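## Task

Get the yellow sponge into the bin marked R2 so that no part of it sticks out over the bin's rim. The robot must not tip over or be left leaning, or the task fails, and the sponge must stay there without the robot holding it.

## Robot and tools

Robot: a Hello Robot Stretch 4, one arm. It has an omni-wheel base, a mast with a lift, an arm that telescopes straight forward, a three-joint wrist (yaw, pitch, roll) and a two-finger gripper. It stands about 1.6 m tall; the base rim lies within 0.23 m of the base origin. Loose objects may occasionally get nudged by the scene itself.

Frames: the base frame sits on the floor under the base centre, x ahead, y to the left, z up. hand_pose (a point between the open fingertips) is reported in this frame and may be slightly off. The odometry frame is the base frame as it was when the scene began. base_odometry comes from wheel rotation only, so slipping is counted as movement; heading runs -3.142 to 3.142, left positive.

execute_actions: argument "actions" is a list holding one action or none (empty list = just report state and images). Optional "cameras": list from head_camera, head_left_camera, head_right_camera, wrist_camera, all; omitted/null/["all"] gives every camera, [] gives none. An action holds "base", "joints" or both, plus optional "pace" and "contact_limits"; or only "end_of_arm". Parts of one action start together.
- base: a relative move from where the base last measured itself, exactly one key. translate_m: straight drive in metres, forward positive, -2 to 2. strafe_m: sideways in metres, left positive, -2 to 2. rotate_rad: turn in place in radians, counter-clockwise (left) positive, -3.2 to 3.2.
- joints: absolute targets, keyed by name. lift_m 0 to 1.2 m; arm_m 0 to 0.55 m extension; wrist_yaw_rad -1.134 to 4.276 (0 ahead, positive left, 3.14 tucked back, over 3.4 the arm may block); wrist_pitch_rad -1.117 to 4.259 (0 level, 1.57 pointing down); wrist_roll_rad -1.117 to 4.259 (0 fingers level, positive clockwise seen from behind); gripper_m -0.038 to 0.141, the fingertip gap in metres (negative means fingers pressing together). Done tolerances: lift and arm ±0.004, yaw and roll ±0.02, pitch ±0.05, gripper ±0.004. Targets beyond range get clipped and reported; other bad values or unknown keys reject the whole call with no motion.
- pace: "slow", "default", "fast" or "max". Base speed 0.1/0.3/0.4/0.6 m/s and turning 1/2/3/4 rad/s respectively, further reduced when the lift is above 0.2 m (down to 0.3 m/s and 1 rad/s at full height).
- contact_limits: {"arm_m": value}, 0 (gentlest) to 0.75 (firmest), default 0.5; how much the arm may push before halting.
- end_of_arm: "enable_torque" revives wrist or gripper motors that shut off; they then hold in place.
Omitted joints or base may still be driving toward an earlier target without the status showing it. Example: {"base": {"translate_m": 0.3}, "joints": {"gripper_m": 0.05}, "pace": "fast"}. At scene start, lift_m 0.4 with wrist_yaw_rad 0 in one action unfolds the wrist.

wait: "seconds" 0 to 10; commands nothing, returns state and images.
zoom_image: "camera" and "region" [x0, y0, x1, y1] in pixels of that camera's latest full image, top-left origin, at most 504x504.
finished_scene: "scene" = current scene number; irreversible, reports success and gives the next task. Replying with no tool call ends everything.

Cameras: head_camera (420x560) atop the mast looking forward and down; turn the base to look around. head_left_camera and head_right_camera (420x672 fisheyes) look more steeply down and show base and arm. wrist_camera (616x392) looks along the fingers, fingertips near the bottom of the image.

Results: the "pictures" line lists the order of images. lidar_m: 12 horizontal distances (m) from the base origin, 30-degree sectors starting straight ahead and going counter-clockwise (4th left, 7th behind, 10th right); "-" is nothing seen or closer than 0.25 m. It sees roughly 0.15 m up to robot height, so table tops register; it misses glass, thin legs and much behind. wrist_depth_mm: 7x7 grid from top-left of median depths, 100 to 2000 mm, "-" invalid; the robot's own body appears. turned_by_wheels vs turned_by_imu differing by over ~0.1 rad means a collision or slip; heading error is about their difference. base_tilt in degrees (forward/right positive) has a fixed bias up to ~1.5. motor_effort: percent of max, positive toward larger joint values, bracket = peak during last action, each with fixed offset and noise; for wheel_0..2 positive turns the base right. An at-rest effort outside normal range suggests pushing or carrying load.

Statuses: "done"; "off_target" (resting off target, may still push); "contact_stop_at_<key>" (hit something; lift, arm or wheels go slack, a slack lift can sag, slack wheels can roll); "limit_stop_at_<name>"; "time_out"; "torque_fault" (wrist motor maxed out, goes limp until enable_torque). "limit_stop_at_tilt" means leaning over 6 degrees: lift, arm, wheels slack and unresponsive until upright. "limit_stop_at_own_body": self-collision guard, likely with pitch under -0.2 and roll under -0.4 or over 4; you may move away from the body. on_its_own describes uncommanded behaviour; "held at" is the held target. After a stop, later motion calls in the same reply are skipped.

Gripping: command a gap smaller than the object; tighter squeezes harder and pulls it toward the wrist. Neither reading nor "done" confirms a grasp; a firm squeeze shows in gripper effort. Fingertips pressed onto a surface can jam; lift up.

Avoid: driving or turning with over 1 kg held and arm_m above 0.2 (especially fast), strong pushes or pulls with a high gripper, drops, slams, hard hits, wrist torque faults, and tipping. The scene keeps running while you think; the robot holds its last command. Shorter robot motion is better.

Each tool is called after "Emit:" as name(argument=value, ...) on one line, values as JSON.

## Session

Emit:
execute_actions(actions=[])

Scene clock: 0.00 s.
base_odometry: x=+0.000 y=+0.000 heading=+0.000 (m, m, rad; odometry frame)
turned_by_wheels: +0.000 (rad since the last result)
turned_by_imu: +0.000 (rad since the last result)
base_tilt: forward=-0.2 right=-0.2 (deg)
lidar_m: 0.84 0.72 0.72 0.90 0.92 0.94 1.16 2.18 1.40 0.86 0.76 0.77
base_status: not commanded
joint_positions: lift_m=+0.237 arm_m=+0.000 wrist_yaw_rad=+3.148 wrist_pitch_rad=-0.013 wrist_roll_rad=-0.005 gripper_m=+0.057
joint_status: not commanded
motor_effort: lift_m=+18 arm_m=+0 wrist_yaw_rad=-1 wrist_pitch_rad=-6 wrist_roll_rad=-1 gripper_m=-3 wheel_0=+0 wheel_1=+0 wheel_2=+0 (%)
hand_pose: x=-0.1184 y=+0.0855 z=+0.4190 quat_wxyz=(-0.003, +0.006, -0.002, +1.000) (m; base frame)
wrist_depth_mm: - 133 1708 1430 1138 946 820 / - 116 144 1464 1138 960 809 / - 123 163 1464 1138 946 809 / 135 135 1756 1464 1160 931 820 / 1921 - 1756 1430 1118 946 820 / 1281 1366 198 1366 200 931 820 / 904 917 1025 108 1008 891 798
pictures: head_camera, head_left_camera, head_right_camera, wrist_camera
Images, in order (width x height): head_camera 420x560, head_left_camera 420x672, head_right_camera 420x672, wrist_camera 616x392.

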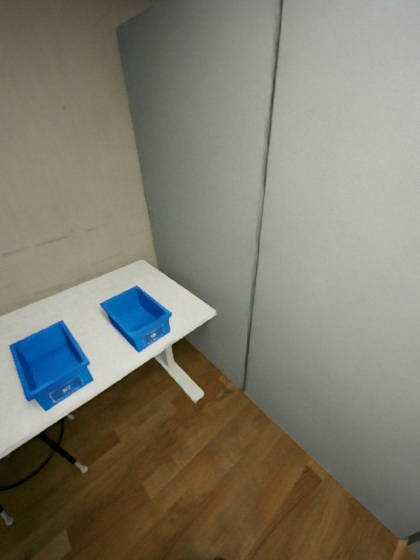

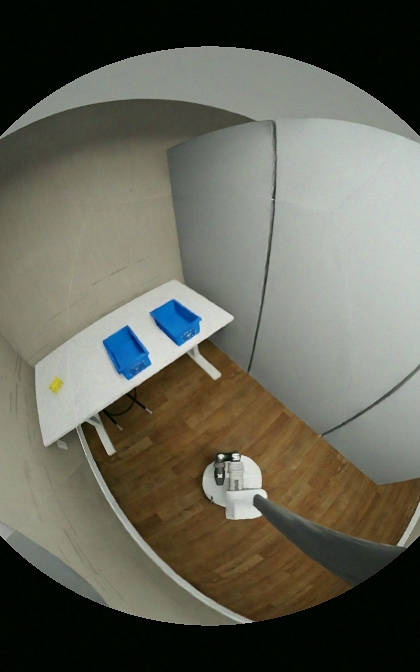

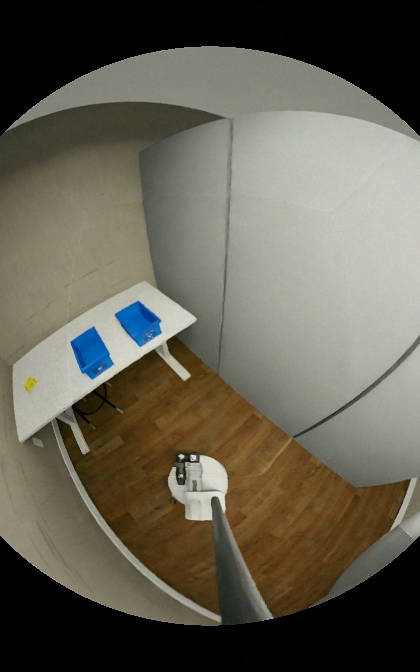

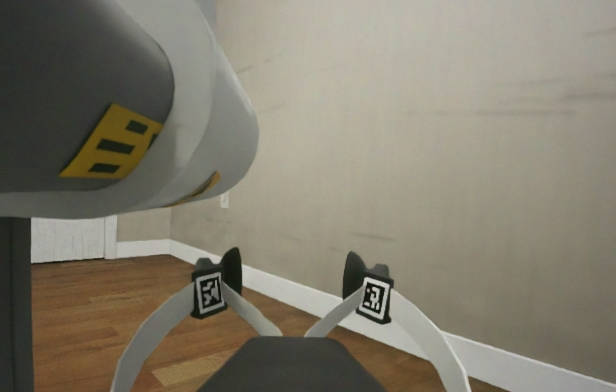

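Emit:
zoom_image(camera="head_camera", region=[0, 270, 220, 430])

Emit:
execute_actions(actions=[{"base":{"rotate_rad":0.7},"joints":{"lift_m":0.95}}])

Region (0, 270, 220, 430) of head_camera's 420x560 image, scaled by 2.291, with more detail than that image has; it fills the top 367 rows of this view, and the rest is white.

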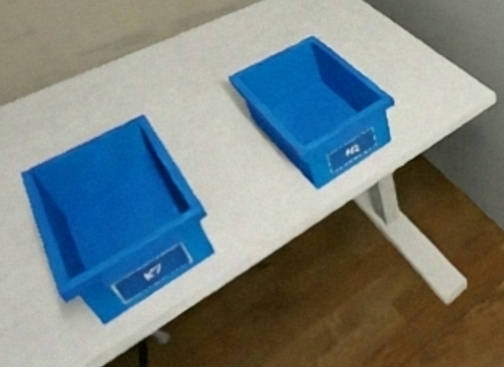

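Scene clock: 8.30 s.
base_odometry: x=+0.000 y=+0.000 heading=+0.700 (m, m, rad; odometry frame)
turned_by_wheels: +0.700 (rad since the last result)
turned_by_imu: +0.690 (rad since the last result)
base_tilt: forward=-0.2 right=-0.2 (deg)
lidar_m: 0.74 0.77 0.99 0.92 0.97 1.31 2.17 1.12 0.80 0.77 0.81 0.76
base_status: done
joint_positions: lift_m=+0.950 arm_m=+0.000 wrist_yaw_rad=+3.148 wrist_pitch_rad=-0.013 wrist_roll_rad=-0.005 gripper_m=+0.057
joint_status: all done
motor_effort: lift_m=+21(22) arm_m=+0(0) wrist_yaw_rad=-1(1) wrist_pitch_rad=-6(7) wrist_roll_rad=-1(1) gripper_m=-3(2) wheel_0=-2(5) wheel_1=-2(6) wheel_2=-1(7) (%)
hand_pose: x=-0.1184 y=+0.0855 z=+1.1316 quat_wxyz=(-0.003, +0.006, -0.002, +1.000) (m; base frame)
wrist_depth_mm: - 133 - - - 1808 1205 / - 116 144 - - 1756 1205 / - 123 163 - - 1708 1182 / 135 135 - - - 1756 1205 / - - - - - 1756 1182 / - - 198 - 198 1618 1182 / - - - 108 - 1499 1138
pictures: head_camera, head_left_camera, head_right_camera, wrist_camera
Images, in order (width x height): head_camera 420x560, head_left_camera 420x672, head_right_camera 420x672, wrist_camera 616x392.

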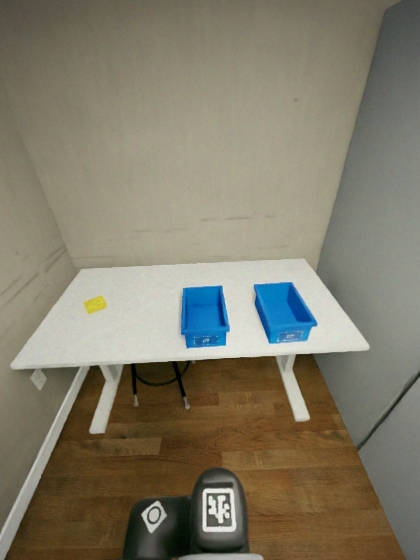

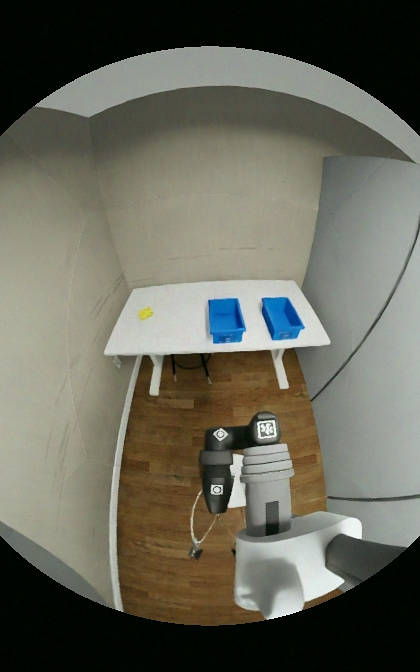

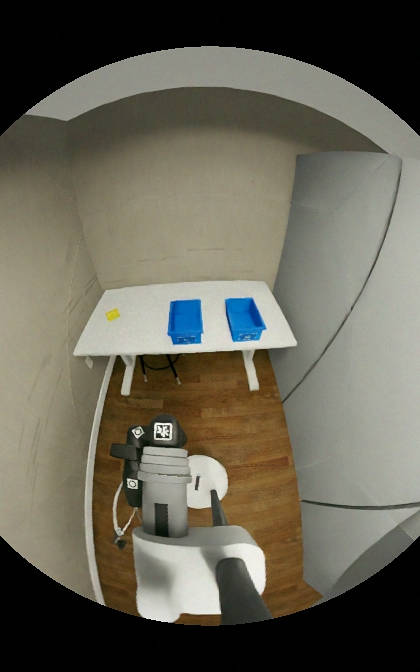

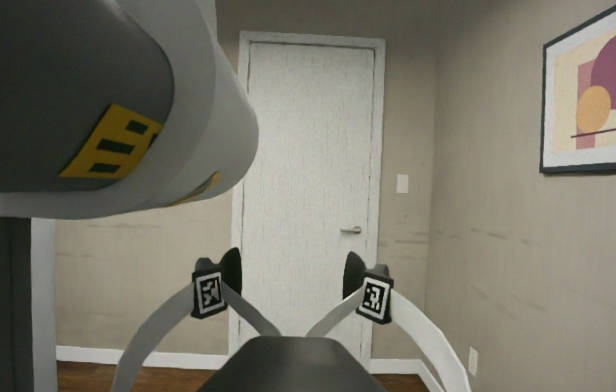

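Emit:
execute_actions(actions=[{"base":{"rotate_rad":0.08},"joints":{"wrist_yaw_rad":0,"wrist_pitch_rad":0.8,"gripper_m":0.12,"lift_m":1.0}}])

Emit:
execute_actions(actions=[{"base":{"strafe_m":0.45}}])

Scene clock: 19.20 s.
base_odometry: x=+0.000 y=+0.000 heading=+0.779 (m, m, rad; odometry frame)
turned_by_wheels: +0.080 (rad since the last result)
turned_by_imu: +0.078 (rad since the last result)
base_tilt: forward=-0.2 right=-0.2 (deg)
lidar_m: 0.73 0.79 0.96 0.93 1.01 1.42 2.19 1.07 0.80 0.78 0.83 0.74
base_status: done
joint_positions: lift_m=+1.000 arm_m=+0.000 wrist_yaw_rad=+0.000 wrist_pitch_rad=+0.801 wrist_roll_rad=-0.005 gripper_m=+0.120
joint_status: all done
motor_effort: lift_m=+22(23) arm_m=+0(0) wrist_yaw_rad=-2(7) wrist_pitch_rad=-4(4) wrist_roll_rad=-1(1) gripper_m=+0(1) wheel_0=-1(4) wheel_1=-1(5) wheel_2=-1(5) (%)
hand_pose: x=+0.3714 y=-0.0873 z=+0.9707 quat_wxyz=(+0.921, -0.002, +0.390, +0.001) (m; base frame)
wrist_depth_mm: 866 960 917 854 991 1042 1118 / 778 788 741 778 809 741 946 / 707 691 676 668 691 668 750 / 1430 1464 1499 1618 1576 1281 960 / 1308 1336 1366 1430 1430 1397 1042 / 1182 1182 1205 1255 219 1255 1025 / 1078 1098 1138 108 1160 1160 991
pictures: head_camera, head_left_camera, head_right_camera, wrist_camera
Images, in order (width x height): head_camera 420x560, head_left_camera 420x672, head_right_camera 420x672, wrist_camera 616x392.

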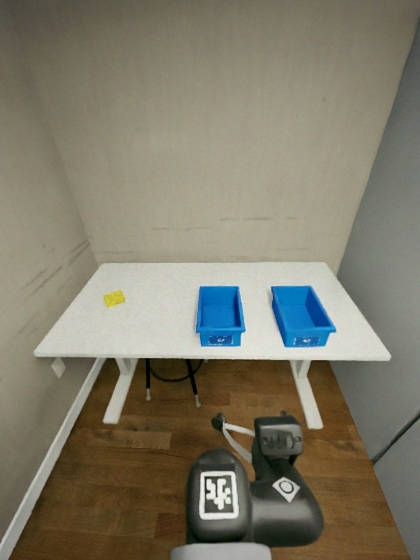

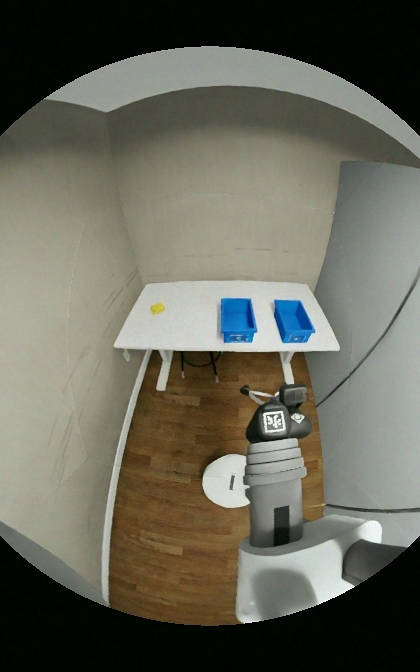

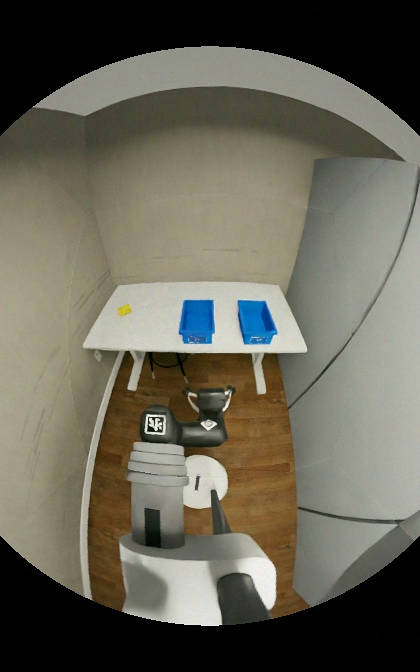

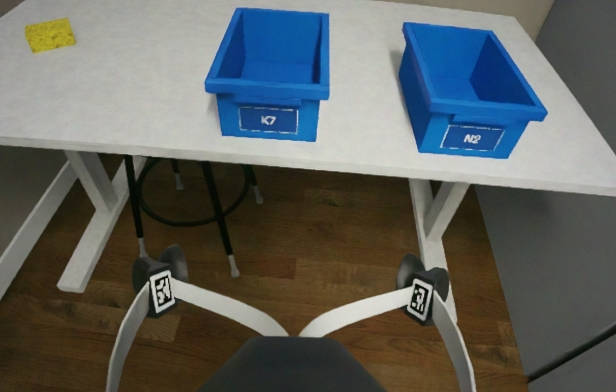

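Scene clock: 22.03 s.
base_odometry: x=-0.316 y=+0.320 heading=+0.779 (m, m, rad; odometry frame)
turned_by_wheels: +0.000 (rad since the last result)
turned_by_imu: -0.002 (rad since the last result)
base_tilt: forward=-0.2 right=-0.2 (deg)
lidar_m: 0.74 0.66 0.50 0.48 0.53 0.76 2.15 1.64 1.26 1.23 1.05 0.79
base_status: done
joint_positions: lift_m=+1.000 arm_m=+0.000 wrist_yaw_rad=+0.000 wrist_pitch_rad=+0.801 wrist_roll_rad=-0.005 gripper_m=+0.120
joint_status: not commanded
motor_effort: lift_m=+21(21) arm_m=+0(0) wrist_yaw_rad=-2(2) wrist_pitch_rad=-4(5) wrist_roll_rad=-1(1) gripper_m=+0(1) wheel_0=+0(8) wheel_1=-1(9) wheel_2=-1(0) (%)
hand_pose: x=+0.3714 y=-0.0874 z=+0.9707 quat_wxyz=(+0.921, -0.002, +0.390, +0.001) (m; base frame)
wrist_depth_mm: 768 946 946 1008 1042 820 1118 / 778 788 809 831 842 798 715 / 759 715 707 715 715 683 707 / 798 1182 1537 1576 1618 1618 1336 / 820 1060 1397 1366 1430 1430 1430 / 854 1078 1205 1255 218 1281 1255 / 866 1078 1138 108 1182 1182 1182
pictures: head_camera, head_left_camera, head_right_camera, wrist_camera
Images, in order (width x height): head_camera 420x560, head_left_camera 420x672, head_right_camera 420x672, wrist_camera 616x392.

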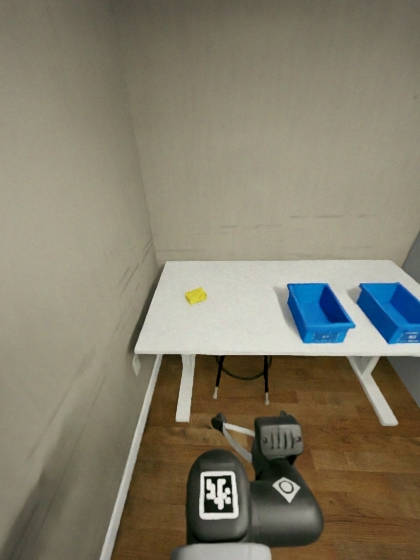

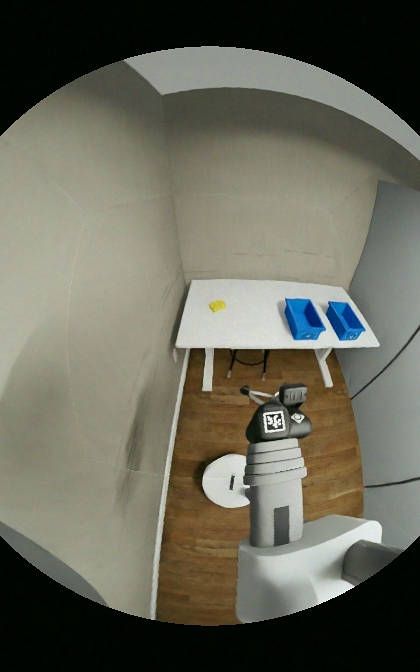

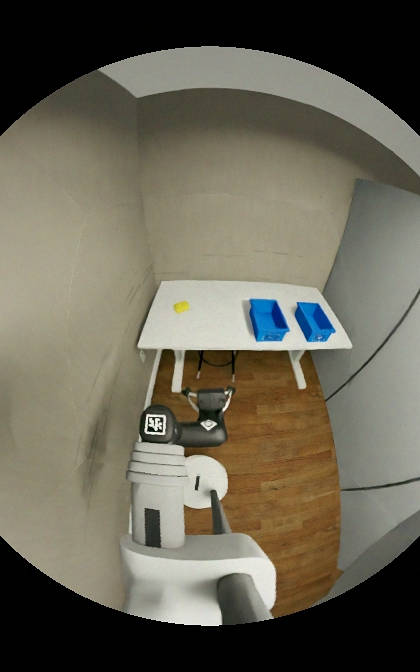

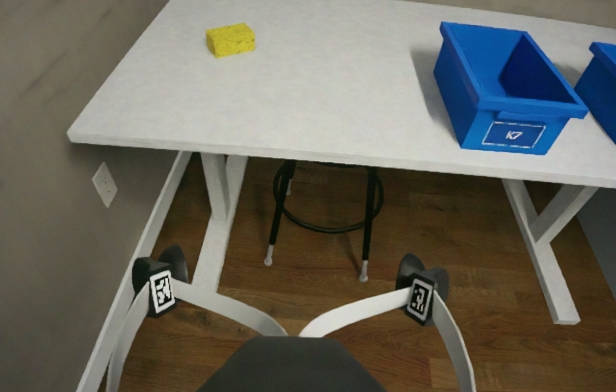

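Emit:
execute_actions(actions=[{"base":{"strafe_m":0.16},"joints":{"arm_m":0.3,"wrist_pitch_rad":1.1,"lift_m":1.05}}], cameras=[])

Emit:
execute_actions(actions=[{"base":{"translate_m":0.25},"joints":{"arm_m":0.45}}])

Scene clock: 34.73 s.
base_odometry: x=-0.429 y=+0.434 heading=+0.779 (m, m, rad; odometry frame)
turned_by_wheels: +0.000 (rad since the last result)
turned_by_imu: -0.001 (rad since the last result)
base_tilt: forward=-0.2 right=-0.2 (deg)
lidar_m: 0.74 0.43 0.35 0.33 0.35 0.53 1.80 2.28 1.42 1.38 1.04 0.78
base_status: done
joint_positions: lift_m=+1.050 arm_m=+0.298 wrist_yaw_rad=+0.000 wrist_pitch_rad=+1.101 wrist_roll_rad=-0.005 gripper_m=+0.120
joint_status: all done
motor_effort: lift_m=+21(23) arm_m=+9(11) wrist_yaw_rad=-1(1) wrist_pitch_rad=-2(5) wrist_roll_rad=-1(1) gripper_m=+0(2) wheel_0=+0(8) wheel_1=+0(9) wheel_2=-1(2) (%)
hand_pose: x=+0.5999 y=-0.0874 z=+0.9707 quat_wxyz=(+0.852, -0.002, +0.523, +0.001) (m; base frame)
wrist_depth_mm: 530 668 640 647 668 683 699 / 544 634 597 603 615 634 627 / 544 554 554 564 569 585 591 / 564 788 1229 544 544 549 549 / 574 768 1205 1255 1255 1281 1308 / 597 768 1138 1160 218 1205 1205 / 609 931 1098 108 1138 1138 1118
pictures: none
No camera images: the call's "cameras" was empty. Leave "cameras" out to get every camera's image.

Scene clock: 37.00 s.
base_odometry: x=-0.251 y=+0.610 heading=+0.779 (m, m, rad; odometry frame)
turned_by_wheels: +0.000 (rad since the last result)
turned_by_imu: -0.001 (rad since the last result)
base_tilt: forward=-0.2 right=-0.2 (deg)
lidar_m: 0.50 0.44 0.31 0.30 0.33 0.48 2.26 1.88 1.41 1.40 0.71 0.54
base_status: done
joint_positions: lift_m=+1.050 arm_m=+0.448 wrist_yaw_rad=+0.000 wrist_pitch_rad=+1.101 wrist_roll_rad=-0.005 gripper_m=+0.120
joint_status: all done
motor_effort: lift_m=+21(21) arm_m=+9(14) wrist_yaw_rad=-1(1) wrist_pitch_rad=-3(3) wrist_roll_rad=-1(1) gripper_m=-1(1) wheel_0=-1(6) wheel_1=-1(6) wheel_2=+2(8) (%)
hand_pose: x=+0.7499 y=-0.0874 z=+0.9707 quat_wxyz=(+0.852, -0.002, +0.523, +0.001) (m; base frame)
wrist_depth_mm: 492 654 647 654 668 683 715 / 504 627 591 609 615 627 634 / 508 559 554 564 569 580 597 / 525 521 512 512 530 539 544 / 535 477 477 484 500 504 508 / 535 439 445 459 218 473 477 / 504 424 433 108 439 445 449
pictures: head_camera, head_left_camera, head_right_camera, wrist_camera
Images, in order (width x height): head_camera 420x560, head_left_camera 420x672, head_right_camera 420x672, wrist_camera 616x392.

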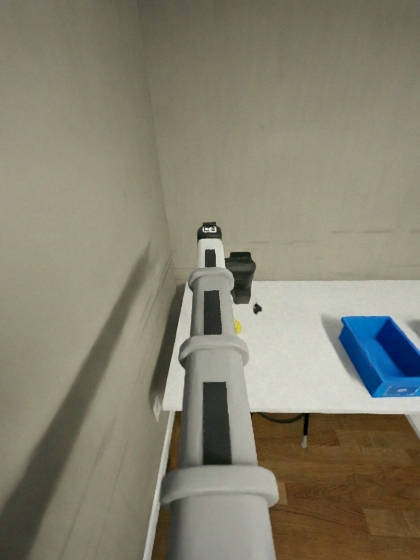

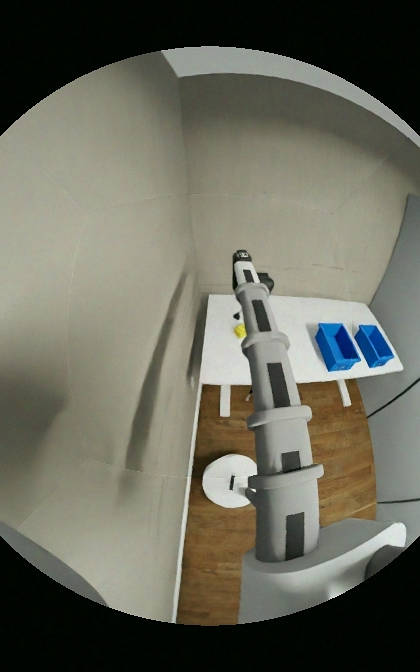

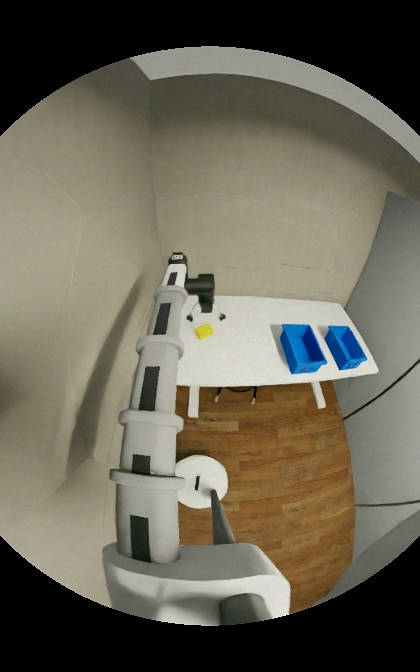

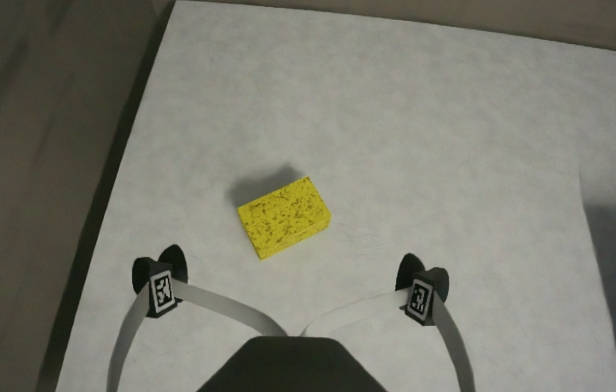

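Emit:
execute_actions(actions=[{"base":{"translate_m":0.15},"joints":{"arm_m":0.53,"wrist_pitch_rad":1.55,"lift_m":0.95}}], cameras=["head_right_camera","wrist_camera"])

Scene clock: 62.47 s.
base_odometry: x=-0.144 y=+0.715 heading=+0.779 (m, m, rad; odometry frame)
turned_by_wheels: +0.000 (rad since the last result)
turned_by_imu: -0.001 (rad since the last result)
base_tilt: forward=-0.2 right=-0.2 (deg)
lidar_m: 0.36 0.39 0.31 0.30 0.31 0.50 1.78 1.89 1.44 1.29 0.49 0.36
base_status: done
joint_positions: lift_m=+0.950 arm_m=+0.528 wrist_yaw_rad=+0.000 wrist_pitch_rad=+1.550 wrist_roll_rad=-0.005 gripper_m=+0.120
joint_status: all done
motor_effort: lift_m=+15(20) arm_m=+9(8) wrist_yaw_rad=-1(0) wrist_pitch_rad=+1(3) wrist_roll_rad=-1(0) gripper_m=+0(1) wheel_0=+1(4) wheel_1=+1(5) wheel_2=+0(9) (%)
hand_pose: x=+0.7054 y=-0.0874 z=+0.8400 quat_wxyz=(+0.714, -0.002, +0.700, +0.002) (m; base frame)
wrist_depth_mm: 332 334 338 342 343 345 351 / 332 336 338 343 347 349 351 / 334 336 342 343 347 351 353 / 338 340 342 300 349 351 355 / 336 340 300 301 349 353 357 / 338 342 343 349 219 355 357 / 340 343 345 108 353 357 362
pictures: head_right_camera, wrist_camera
Images, in order (width x height): head_right_camera 420x672, wrist_camera 616x392.

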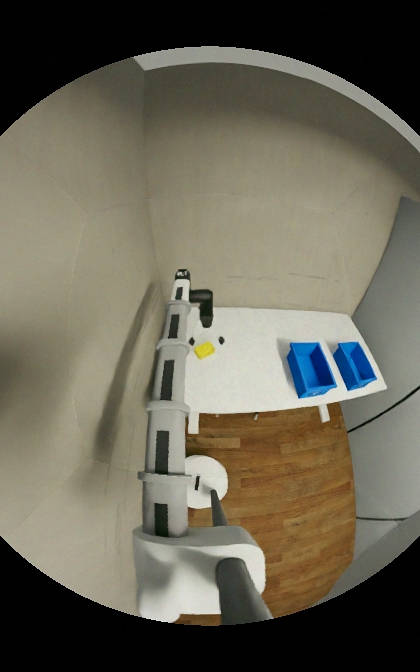

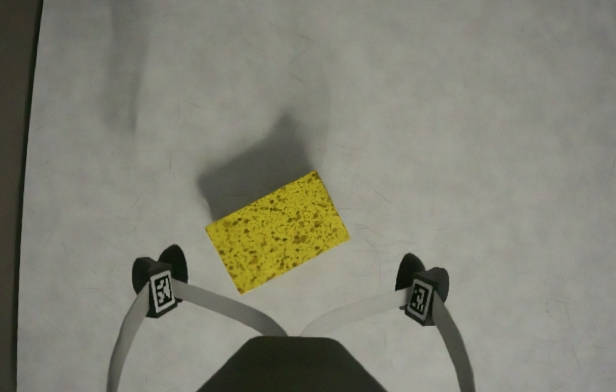

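Emit:
execute_actions(actions=[{"joints":{"arm_m":0.54,"wrist_roll_rad":1.1,"lift_m":0.90}}], cameras=["head_right_camera","wrist_camera"])

Scene clock: 74.57 s.
base_odometry: x=-0.144 y=+0.715 heading=+0.779 (m, m, rad; odometry frame)
turned_by_wheels: +0.000 (rad since the last result)
turned_by_imu: -0.001 (rad since the last result)
base_tilt: forward=-0.2 right=-0.2 (deg)
lidar_m: 0.36 0.40 0.31 0.30 0.33 0.49 1.80 1.88 1.46 1.29 0.51 0.37
base_status: not commanded
joint_positions: lift_m=+0.900 arm_m=+0.538 wrist_yaw_rad=+0.000 wrist_pitch_rad=+1.550 wrist_roll_rad=+1.100 gripper_m=+0.120
joint_status: all done
motor_effort: lift_m=+15(15) arm_m=+9(7) wrist_yaw_rad=-1(1) wrist_pitch_rad=+0(1) wrist_roll_rad=+1(5) gripper_m=-1(1) wheel_0=+2(1) wheel_1=+1(1) wheel_2=+0(0) (%)
hand_pose: x=+0.7153 y=-0.0874 z=+0.7900 quat_wxyz=(+0.609, +0.373, +0.597, -0.366) (m; base frame)
wrist_depth_mm: 281 285 289 290 293 296 298 / 285 286 290 291 294 298 300 / 285 287 291 294 297 298 301 / 286 289 291 294 297 298 304 / 289 290 250 250 300 301 304 / 290 291 250 251 218 301 306 / 291 293 296 108 301 304 309
pictures: head_right_camera, wrist_camera
Images, in order (width x height): head_right_camera 420x672, wrist_camera 616x392.

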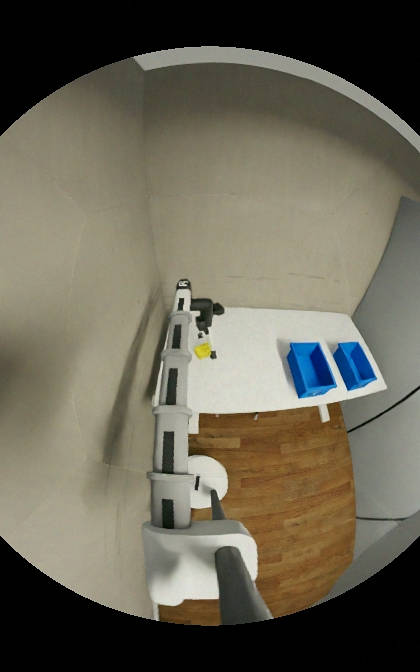

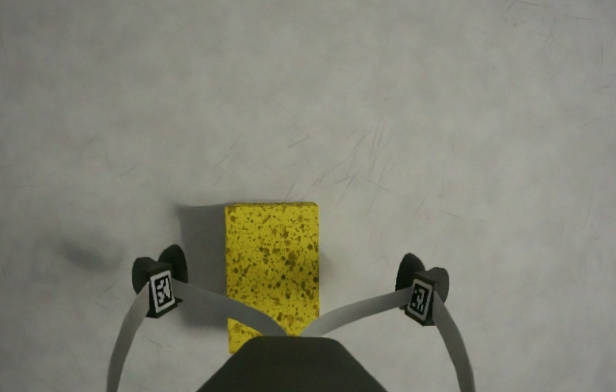

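Emit:
execute_actions(actions=[{"joints":{"arm_m":0.55,"lift_m":0.85,"gripper_m":0.10}}], cameras=["wrist_camera"])

Emit:
execute_actions(actions=[{"joints":{"gripper_m":0.03}}], cameras=["wrist_camera"])

Scene clock: 80.33 s.
base_odometry: x=-0.144 y=+0.715 heading=+0.779 (m, m, rad; odometry frame)
turned_by_wheels: +0.000 (rad since the last result)
turned_by_imu: -0.001 (rad since the last result)
base_tilt: forward=-0.2 right=-0.2 (deg)
lidar_m: 0.34 0.40 0.31 0.29 0.33 0.47 1.79 1.90 1.44 1.31 0.53 0.38
base_status: not commanded
joint_positions: lift_m=+0.850 arm_m=+0.548 wrist_yaw_rad=+0.000 wrist_pitch_rad=+1.550 wrist_roll_rad=+1.100 gripper_m=+0.100
joint_status: all done
motor_effort: lift_m=+14(15) arm_m=+9(7) wrist_yaw_rad=-1(1) wrist_pitch_rad=+0(1) wrist_roll_rad=+0(0) gripper_m=-1(5) wheel_0=+2(1) wheel_1=+1(1) wheel_2=+0(0) (%)
hand_pose: x=+0.7250 y=-0.0874 z=+0.7402 quat_wxyz=(+0.609, +0.373, +0.597, -0.366) (m; base frame)
wrist_depth_mm: 235 237 240 243 244 246 248 / 236 238 241 243 245 248 250 / 237 239 242 244 246 249 251 / 238 241 243 245 247 250 252 / 239 241 215 201 247 251 253 / 241 242 200 202 202 252 254 / 242 244 246 108 251 253 256
pictures: wrist_camera
Images, in order (width x height): wrist_camera 616x392.

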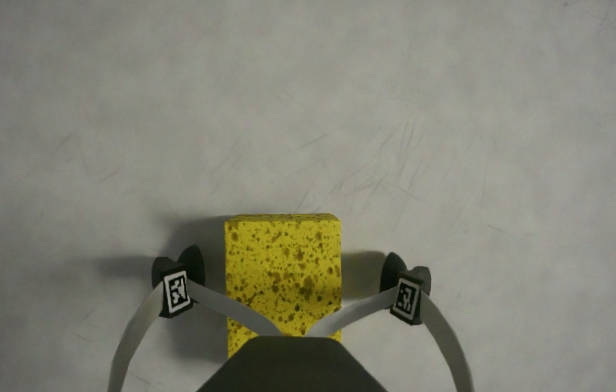

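Scene clock: 81.87 s.
base_odometry: x=-0.144 y=+0.715 heading=+0.779 (m, m, rad; odometry frame)
turned_by_wheels: +0.000 (rad since the last result)
turned_by_imu: +0.000 (rad since the last result)
base_tilt: forward=-0.1 right=-0.2 (deg)
lidar_m: 0.36 0.39 0.32 0.28 0.33 0.49 1.79 1.90 1.44 1.30 0.49 0.37
base_status: not commanded
joint_positions: lift_m=+0.850 arm_m=+0.548 wrist_yaw_rad=+0.000 wrist_pitch_rad=+1.550 wrist_roll_rad=+1.100 gripper_m=+0.030
joint_status: all done
motor_effort: lift_m=+15(15) arm_m=+9(9) wrist_yaw_rad=-1(1) wrist_pitch_rad=+0(1) wrist_roll_rad=+1(0) gripper_m=-15(16) wheel_0=+2(1) wheel_1=+1(1) wheel_2=+0(0) (%)
hand_pose: x=+0.7250 y=-0.0874 z=+0.7401 quat_wxyz=(+0.609, +0.373, +0.597, -0.366) (m; base frame)
wrist_depth_mm: 235 237 237 241 243 245 248 / 235 237 240 242 244 247 248 / 236 238 240 243 245 248 251 / 236 240 241 243 247 250 251 / 237 240 222 193 247 251 254 / 239 241 192 193 191 251 254 / 241 243 245 108 250 253 255
pictures: wrist_camera
Images, in order (width x height): wrist_camera 616x392.

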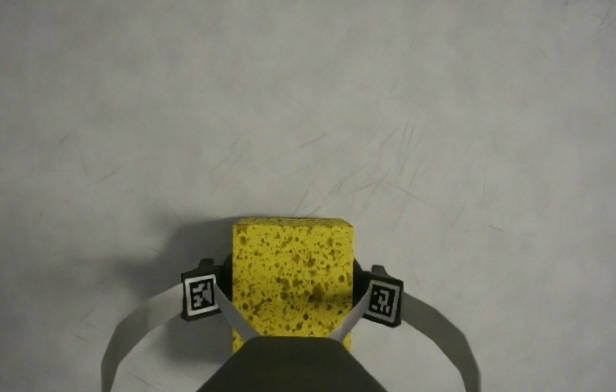

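Emit:
execute_actions(actions=[{"joints":{"lift_m":0.95}}], cameras=[])

Emit:
execute_actions(actions=[{"base":{"strafe_m":-0.55},"joints":{"arm_m":0.0,"lift_m":1.1}}], cameras=["wrist_camera","head_camera"])

Scene clock: 90.03 s.
base_odometry: x=-0.144 y=+0.715 heading=+0.779 (m, m, rad; odometry frame)
turned_by_wheels: +0.000 (rad since the last result)
turned_by_imu: -0.001 (rad since the last result)
base_tilt: forward=-0.2 right=-0.2 (deg)
lidar_m: 0.36 0.38 0.30 0.29 0.32 0.49 1.78 1.89 1.44 1.29 0.51 0.38
base_status: not commanded
joint_positions: lift_m=+0.950 arm_m=+0.548 wrist_yaw_rad=+0.000 wrist_pitch_rad=+1.550 wrist_roll_rad=+1.100 gripper_m=+0.030
joint_status: all done
motor_effort: lift_m=+21(22) arm_m=+9(9) wrist_yaw_rad=-1(1) wrist_pitch_rad=+0(0) wrist_roll_rad=+1(0) gripper_m=-17(18) wheel_0=+1(1) wheel_1=+0(1) wheel_2=+0(0) (%)
hand_pose: x=+0.7250 y=-0.0874 z=+0.8395 quat_wxyz=(+0.609, +0.373, +0.597, -0.366) (m; base frame)
wrist_depth_mm: 332 334 338 340 343 347 351 / 332 334 338 340 345 347 351 / 332 336 340 342 347 351 349 / 336 338 342 343 347 351 355 / 336 340 222 192 349 353 357 / 340 340 191 193 191 355 359 / 340 343 345 108 353 355 362
pictures: none
No camera images: the call's "cameras" was empty. Leave "cameras" out to get every camera's image.

Scene clock: 93.20 s.
base_odometry: x=+0.242 y=+0.324 heading=+0.779 (m, m, rad; odometry frame)
turned_by_wheels: +0.000 (rad since the last result)
turned_by_imu: +0.001 (rad since the last result)
base_tilt: forward=-0.2 right=-0.1 (deg)
lidar_m: 0.35 0.36 0.52 0.85 0.89 1.29 2.60 1.18 0.86 0.86 0.48 0.35
base_status: done
joint_positions: lift_m=+1.100 arm_m=+0.002 wrist_yaw_rad=+0.000 wrist_pitch_rad=+1.550 wrist_roll_rad=+1.100 gripper_m=+0.030
joint_status: all done
motor_effort: lift_m=+21(22) arm_m=-9(10) wrist_yaw_rad=-1(1) wrist_pitch_rad=-1(1) wrist_roll_rad=-1(0) gripper_m=-17(15) wheel_0=+0(7) wheel_1=+1(9) wheel_2=+0(0) (%)
hand_pose: x=+0.1785 y=-0.0874 z=+0.9896 quat_wxyz=(+0.609, +0.373, +0.597, -0.366) (m; base frame)
wrist_depth_mm: 477 480 488 1229 1229 1205 991 / 480 480 492 1229 1255 1255 1182 / 480 459 1205 1229 1229 1255 1255 / 387 492 1229 1229 1255 1281 1281 / 488 517 222 192 1025 1255 1281 / 492 1182 191 193 191 554 1281 / 492 1229 1255 108 1281 349 334
pictures: head_camera, wrist_camera
Images, in order (width x height): head_camera 420x560, wrist_camera 616x392.

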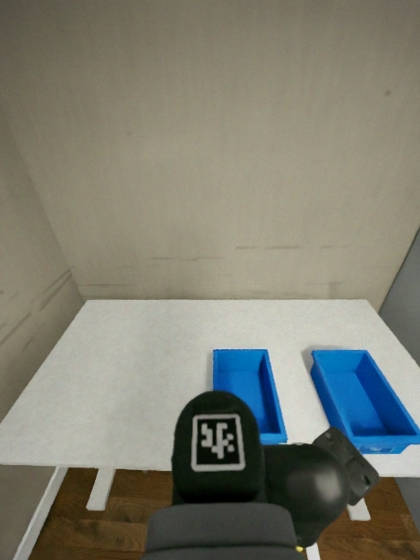

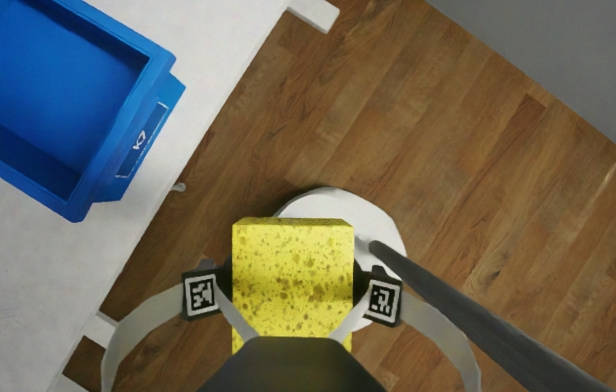

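Now look behind for R2.

Emit:
execute_actions(actions=[{"base":{"rotate_rad":-3.14},"joints":{"lift_m":0.9}}], cameras=["head_left_camera","head_right_camera","head_camera"])

Scene clock: 99.87 s.
base_odometry: x=+0.242 y=+0.324 heading=-2.360 (m, m, rad; odometry frame)
turned_by_wheels: -3.140 (rad since the last result)
turned_by_imu: -3.104 (rad since the last result)
base_tilt: forward=-0.2 right=-0.2 (deg)
lidar_m: 2.55 1.16 0.87 0.86 0.45 0.38 0.33 0.41 0.53 0.84 0.89 1.31
base_status: done
joint_positions: lift_m=+0.900 arm_m=+0.002 wrist_yaw_rad=+0.000 wrist_pitch_rad=+1.550 wrist_roll_rad=+1.100 gripper_m=+0.030
joint_status: all done
motor_effort: lift_m=+18(20) arm_m=-9(9) wrist_yaw_rad=-1(0) wrist_pitch_rad=+0(1) wrist_roll_rad=+0(0) gripper_m=-13(15) wheel_0=+1(7) wheel_1=+1(5) wheel_2=+0(6) (%)
hand_pose: x=+0.1785 y=-0.0874 z=+0.7898 quat_wxyz=(+0.609, +0.373, +0.597, -0.366) (m; base frame)
wrist_depth_mm: 976 1008 1008 1025 1042 1042 946 / 991 1008 1025 1025 1025 1060 1042 / 991 1008 1025 1008 1042 1042 1042 / 991 1008 1025 1025 1042 1060 1060 / 1008 1008 221 193 820 1060 1060 / 1008 1025 191 193 190 554 1060 / 1008 1025 1025 108 1042 351 336
pictures: head_camera, head_left_camera, head_right_camera
Images, in order (width x height): head_camera 420x560, head_left_camera 420x672, head_right_camera 420x672.

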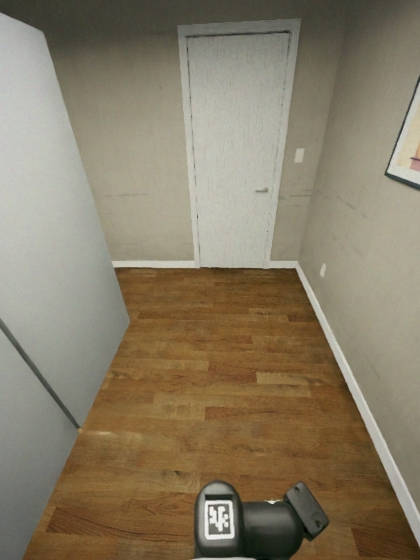

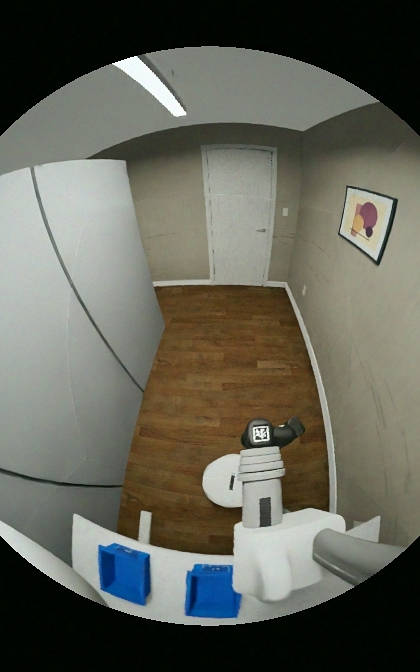

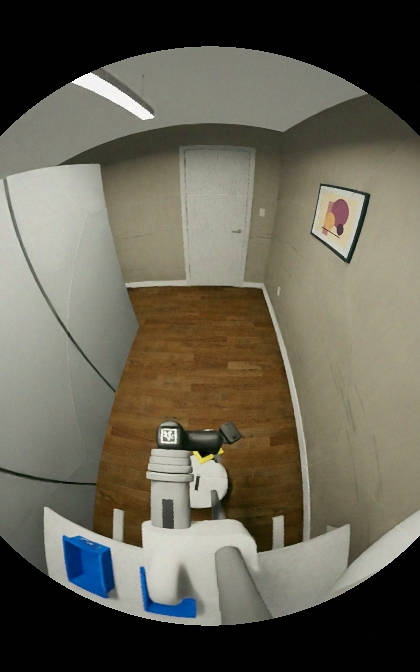

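Emit:
execute_actions(actions=[{"base":{"translate_m":2.0},"pace":"fast"}], cameras=["head_left_camera"])

Emit:
execute_actions(actions=[{"base":{"rotate_rad":1.57}}], cameras=["head_left_camera","head_right_camera","head_camera"])

Scene clock: 112.37 s.
base_odometry: x=-1.178 y=-1.085 heading=-2.360 (m, m, rad; odometry frame)
turned_by_wheels: +0.000 (rad since the last result)
turned_by_imu: -0.007 (rad since the last result)
base_tilt: forward=-0.2 right=-0.2 (deg)
lidar_m: 0.57 0.61 0.96 1.07 0.81 1.14 2.59 1.32 1.01 0.98 0.74 0.59
base_status: done
joint_positions: lift_m=+0.900 arm_m=+0.002 wrist_yaw_rad=+0.000 wrist_pitch_rad=+1.550 wrist_roll_rad=+1.100 gripper_m=+0.030
joint_status: not commanded
motor_effort: lift_m=+18(18) arm_m=-9(9) wrist_yaw_rad=-1(1) wrist_pitch_rad=+0(0) wrist_roll_rad=+0(0) gripper_m=-17(16) wheel_0=-2(5) wheel_1=-1(5) wheel_2=+1(11) (%)
hand_pose: x=+0.1785 y=-0.0874 z=+0.7898 quat_wxyz=(+0.609, +0.373, +0.597, -0.366) (m; base frame)
wrist_depth_mm: 492 647 1025 1025 1025 1025 1042 / 554 741 1025 1025 1025 1042 1060 / 615 904 1025 1025 1042 1060 1060 / 699 1025 1008 1042 1042 1042 1060 / 878 1008 221 193 831 1060 1060 / 1025 1025 191 193 190 554 1078 / 1025 1042 1042 108 1042 349 336
pictures: head_left_camera
Images, in order (width x height): head_left_camera 420x672.

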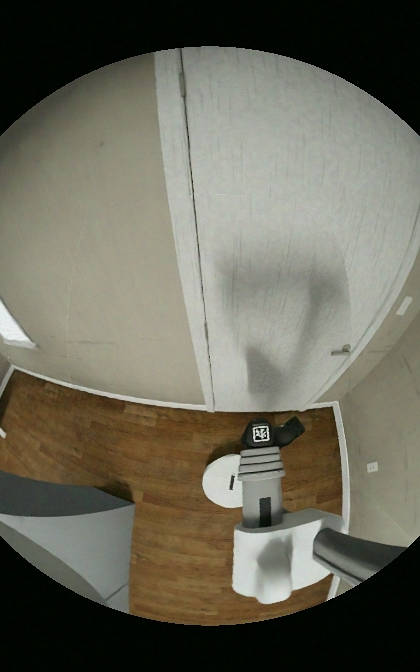

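Scene clock: 114.47 s.
base_odometry: x=-1.178 y=-1.085 heading=-0.791 (m, m, rad; odometry frame)
turned_by_wheels: +1.570 (rad since the last result)
turned_by_imu: +1.551 (rad since the last result)
base_tilt: forward=-0.2 right=-0.2 (deg)
lidar_m: 1.09 0.81 1.10 2.34 1.30 1.01 0.99 0.75 0.60 0.58 0.59 0.91
base_status: done
joint_positions: lift_m=+0.900 arm_m=+0.002 wrist_yaw_rad=+0.000 wrist_pitch_rad=+1.550 wrist_roll_rad=+1.100 gripper_m=+0.030
joint_status: not commanded
motor_effort: lift_m=+18(18) arm_m=-9(9) wrist_yaw_rad=-1(1) wrist_pitch_rad=+0(0) wrist_roll_rad=+0(0) gripper_m=-15(16) wheel_0=-2(9) wheel_1=-2(6) wheel_2=+1(7) (%)
hand_pose: x=+0.1785 y=-0.0874 z=+0.7898 quat_wxyz=(+0.609, +0.373, +0.597, -0.366) (m; base frame)
wrist_depth_mm: 991 991 1008 1025 960 750 627 / 1008 991 1008 1025 1042 931 741 / 991 1008 1008 1025 1042 1042 946 / 991 1008 1025 1025 1042 1060 1060 / 1008 1008 220 192 820 1042 1078 / 1008 1025 191 193 191 554 1060 / 1008 1008 1025 108 1060 349 336
pictures: head_camera, head_left_camera, head_right_camera
Images, in order (width x height): head_camera 420x560, head_left_camera 420x672, head_right_camera 420x672.

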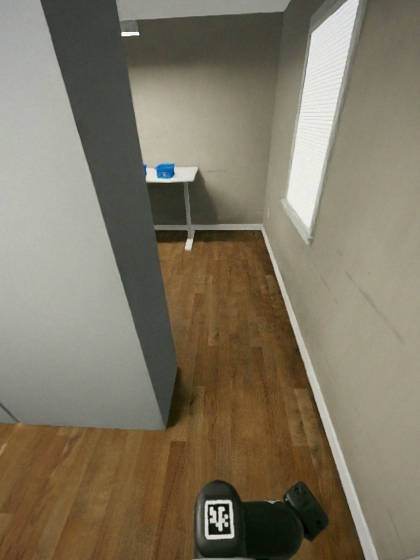

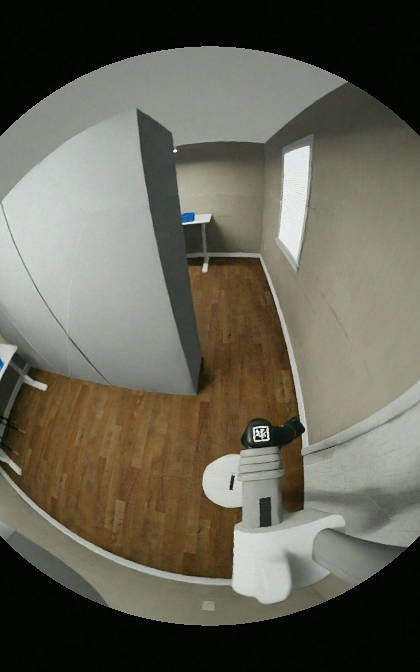

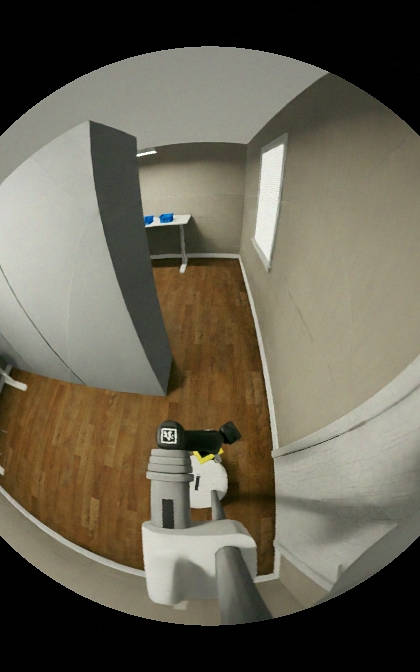

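Emit:
execute_actions(actions=[{"base":{"strafe_m":-0.17},"joints":{"wrist_roll_rad":0}}], cameras=["head_camera"])

Emit:
execute_actions(actions=[{"base":{"translate_m":1.8},"pace":"fast"}], cameras=["head_left_camera","head_camera"])

Scene clock: 123.77 s.
base_odometry: x=-1.298 y=-1.204 heading=-0.791 (m, m, rad; odometry frame)
turned_by_wheels: +0.000 (rad since the last result)
turned_by_imu: +0.000 (rad since the last result)
base_tilt: forward=-0.2 right=-0.2 (deg)
lidar_m: 2.14 0.89 1.08 2.51 1.34 1.02 1.00 0.58 0.43 0.39 0.42 0.68
base_status: done
joint_positions: lift_m=+0.900 arm_m=+0.002 wrist_yaw_rad=+0.000 wrist_pitch_rad=+1.550 wrist_roll_rad=+0.000 gripper_m=+0.030
joint_status: all done
motor_effort: lift_m=+18(18) arm_m=-9(9) wrist_yaw_rad=-1(1) wrist_pitch_rad=+0(0) wrist_roll_rad=-2(4) gripper_m=-16(15) wheel_0=+0(8) wheel_1=+2(9) wheel_2=+0(1) (%)
hand_pose: x=+0.1785 y=-0.0874 z=+0.7898 quat_wxyz=(+0.714, +0.000, +0.700, +0.000) (m; base frame)
wrist_depth_mm: 991 1008 1008 1025 1025 798 559 / 991 1008 1008 1025 1025 778 549 / 991 1008 1008 1025 1042 759 530 / 991 1008 1008 1042 1042 732 517 / 1008 1008 222 193 1060 661 477 / 1008 1025 191 193 191 621 477 / 1008 1025 820 108 1042 559 462
pictures: head_camera
Images, in order (width x height): head_camera 420x560.

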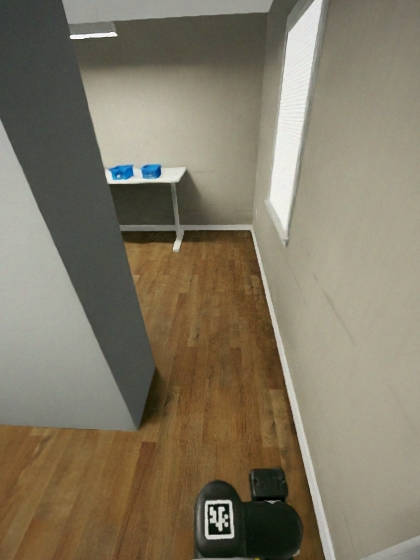

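Scene clock: 129.87 s.
base_odometry: x=-0.032 y=-2.483 heading=-0.790 (m, m, rad; odometry frame)
turned_by_wheels: +0.000 (rad since the last result)
turned_by_imu: -0.005 (rad since the last result)
base_tilt: forward=-0.2 right=-0.2 (deg)
lidar_m: 1.35 1.26 1.78 1.96 0.81 0.72 1.69 0.77 0.52 0.51 0.56 0.79
base_status: done
joint_positions: lift_m=+0.900 arm_m=+0.002 wrist_yaw_rad=+0.000 wrist_pitch_rad=+1.550 wrist_roll_rad=+0.000 gripper_m=+0.030
joint_status: not commanded
motor_effort: lift_m=+18(18) arm_m=-9(9) wrist_yaw_rad=-1(1) wrist_pitch_rad=+0(0) wrist_roll_rad=-2(2) gripper_m=-16(17) wheel_0=+0(6) wheel_1=+1(6) wheel_2=+2(11) (%)
hand_pose: x=+0.1785 y=-0.0874 z=+0.7898 quat_wxyz=(+0.714, +0.000, +0.700, +0.000) (m; base frame)
wrist_depth_mm: 976 991 1008 1025 1025 1008 715 / 991 1008 1025 1025 1042 991 691 / 1008 1008 1008 1025 1060 946 691 / 1008 1008 1008 1025 1042 960 668 / 1025 1025 221 192 1042 931 661 / 1008 1025 192 193 191 854 647 / 1025 1025 820 108 1060 778 640
pictures: head_camera, head_left_camera
Images, in order (width x height): head_camera 420x560, head_left_camera 420x672.

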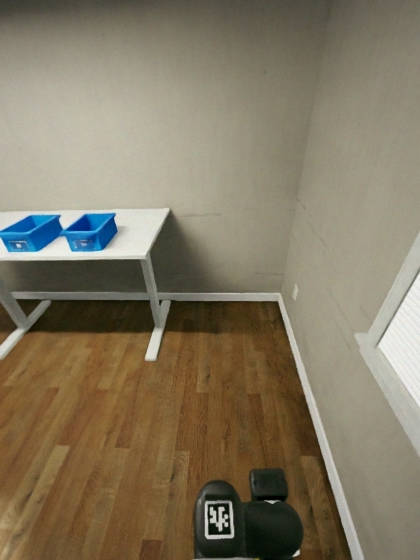

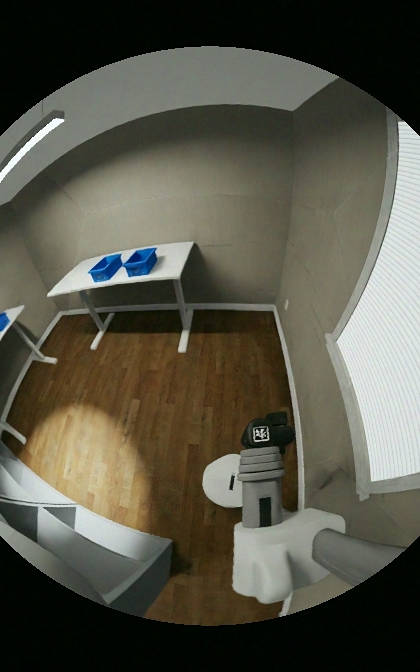

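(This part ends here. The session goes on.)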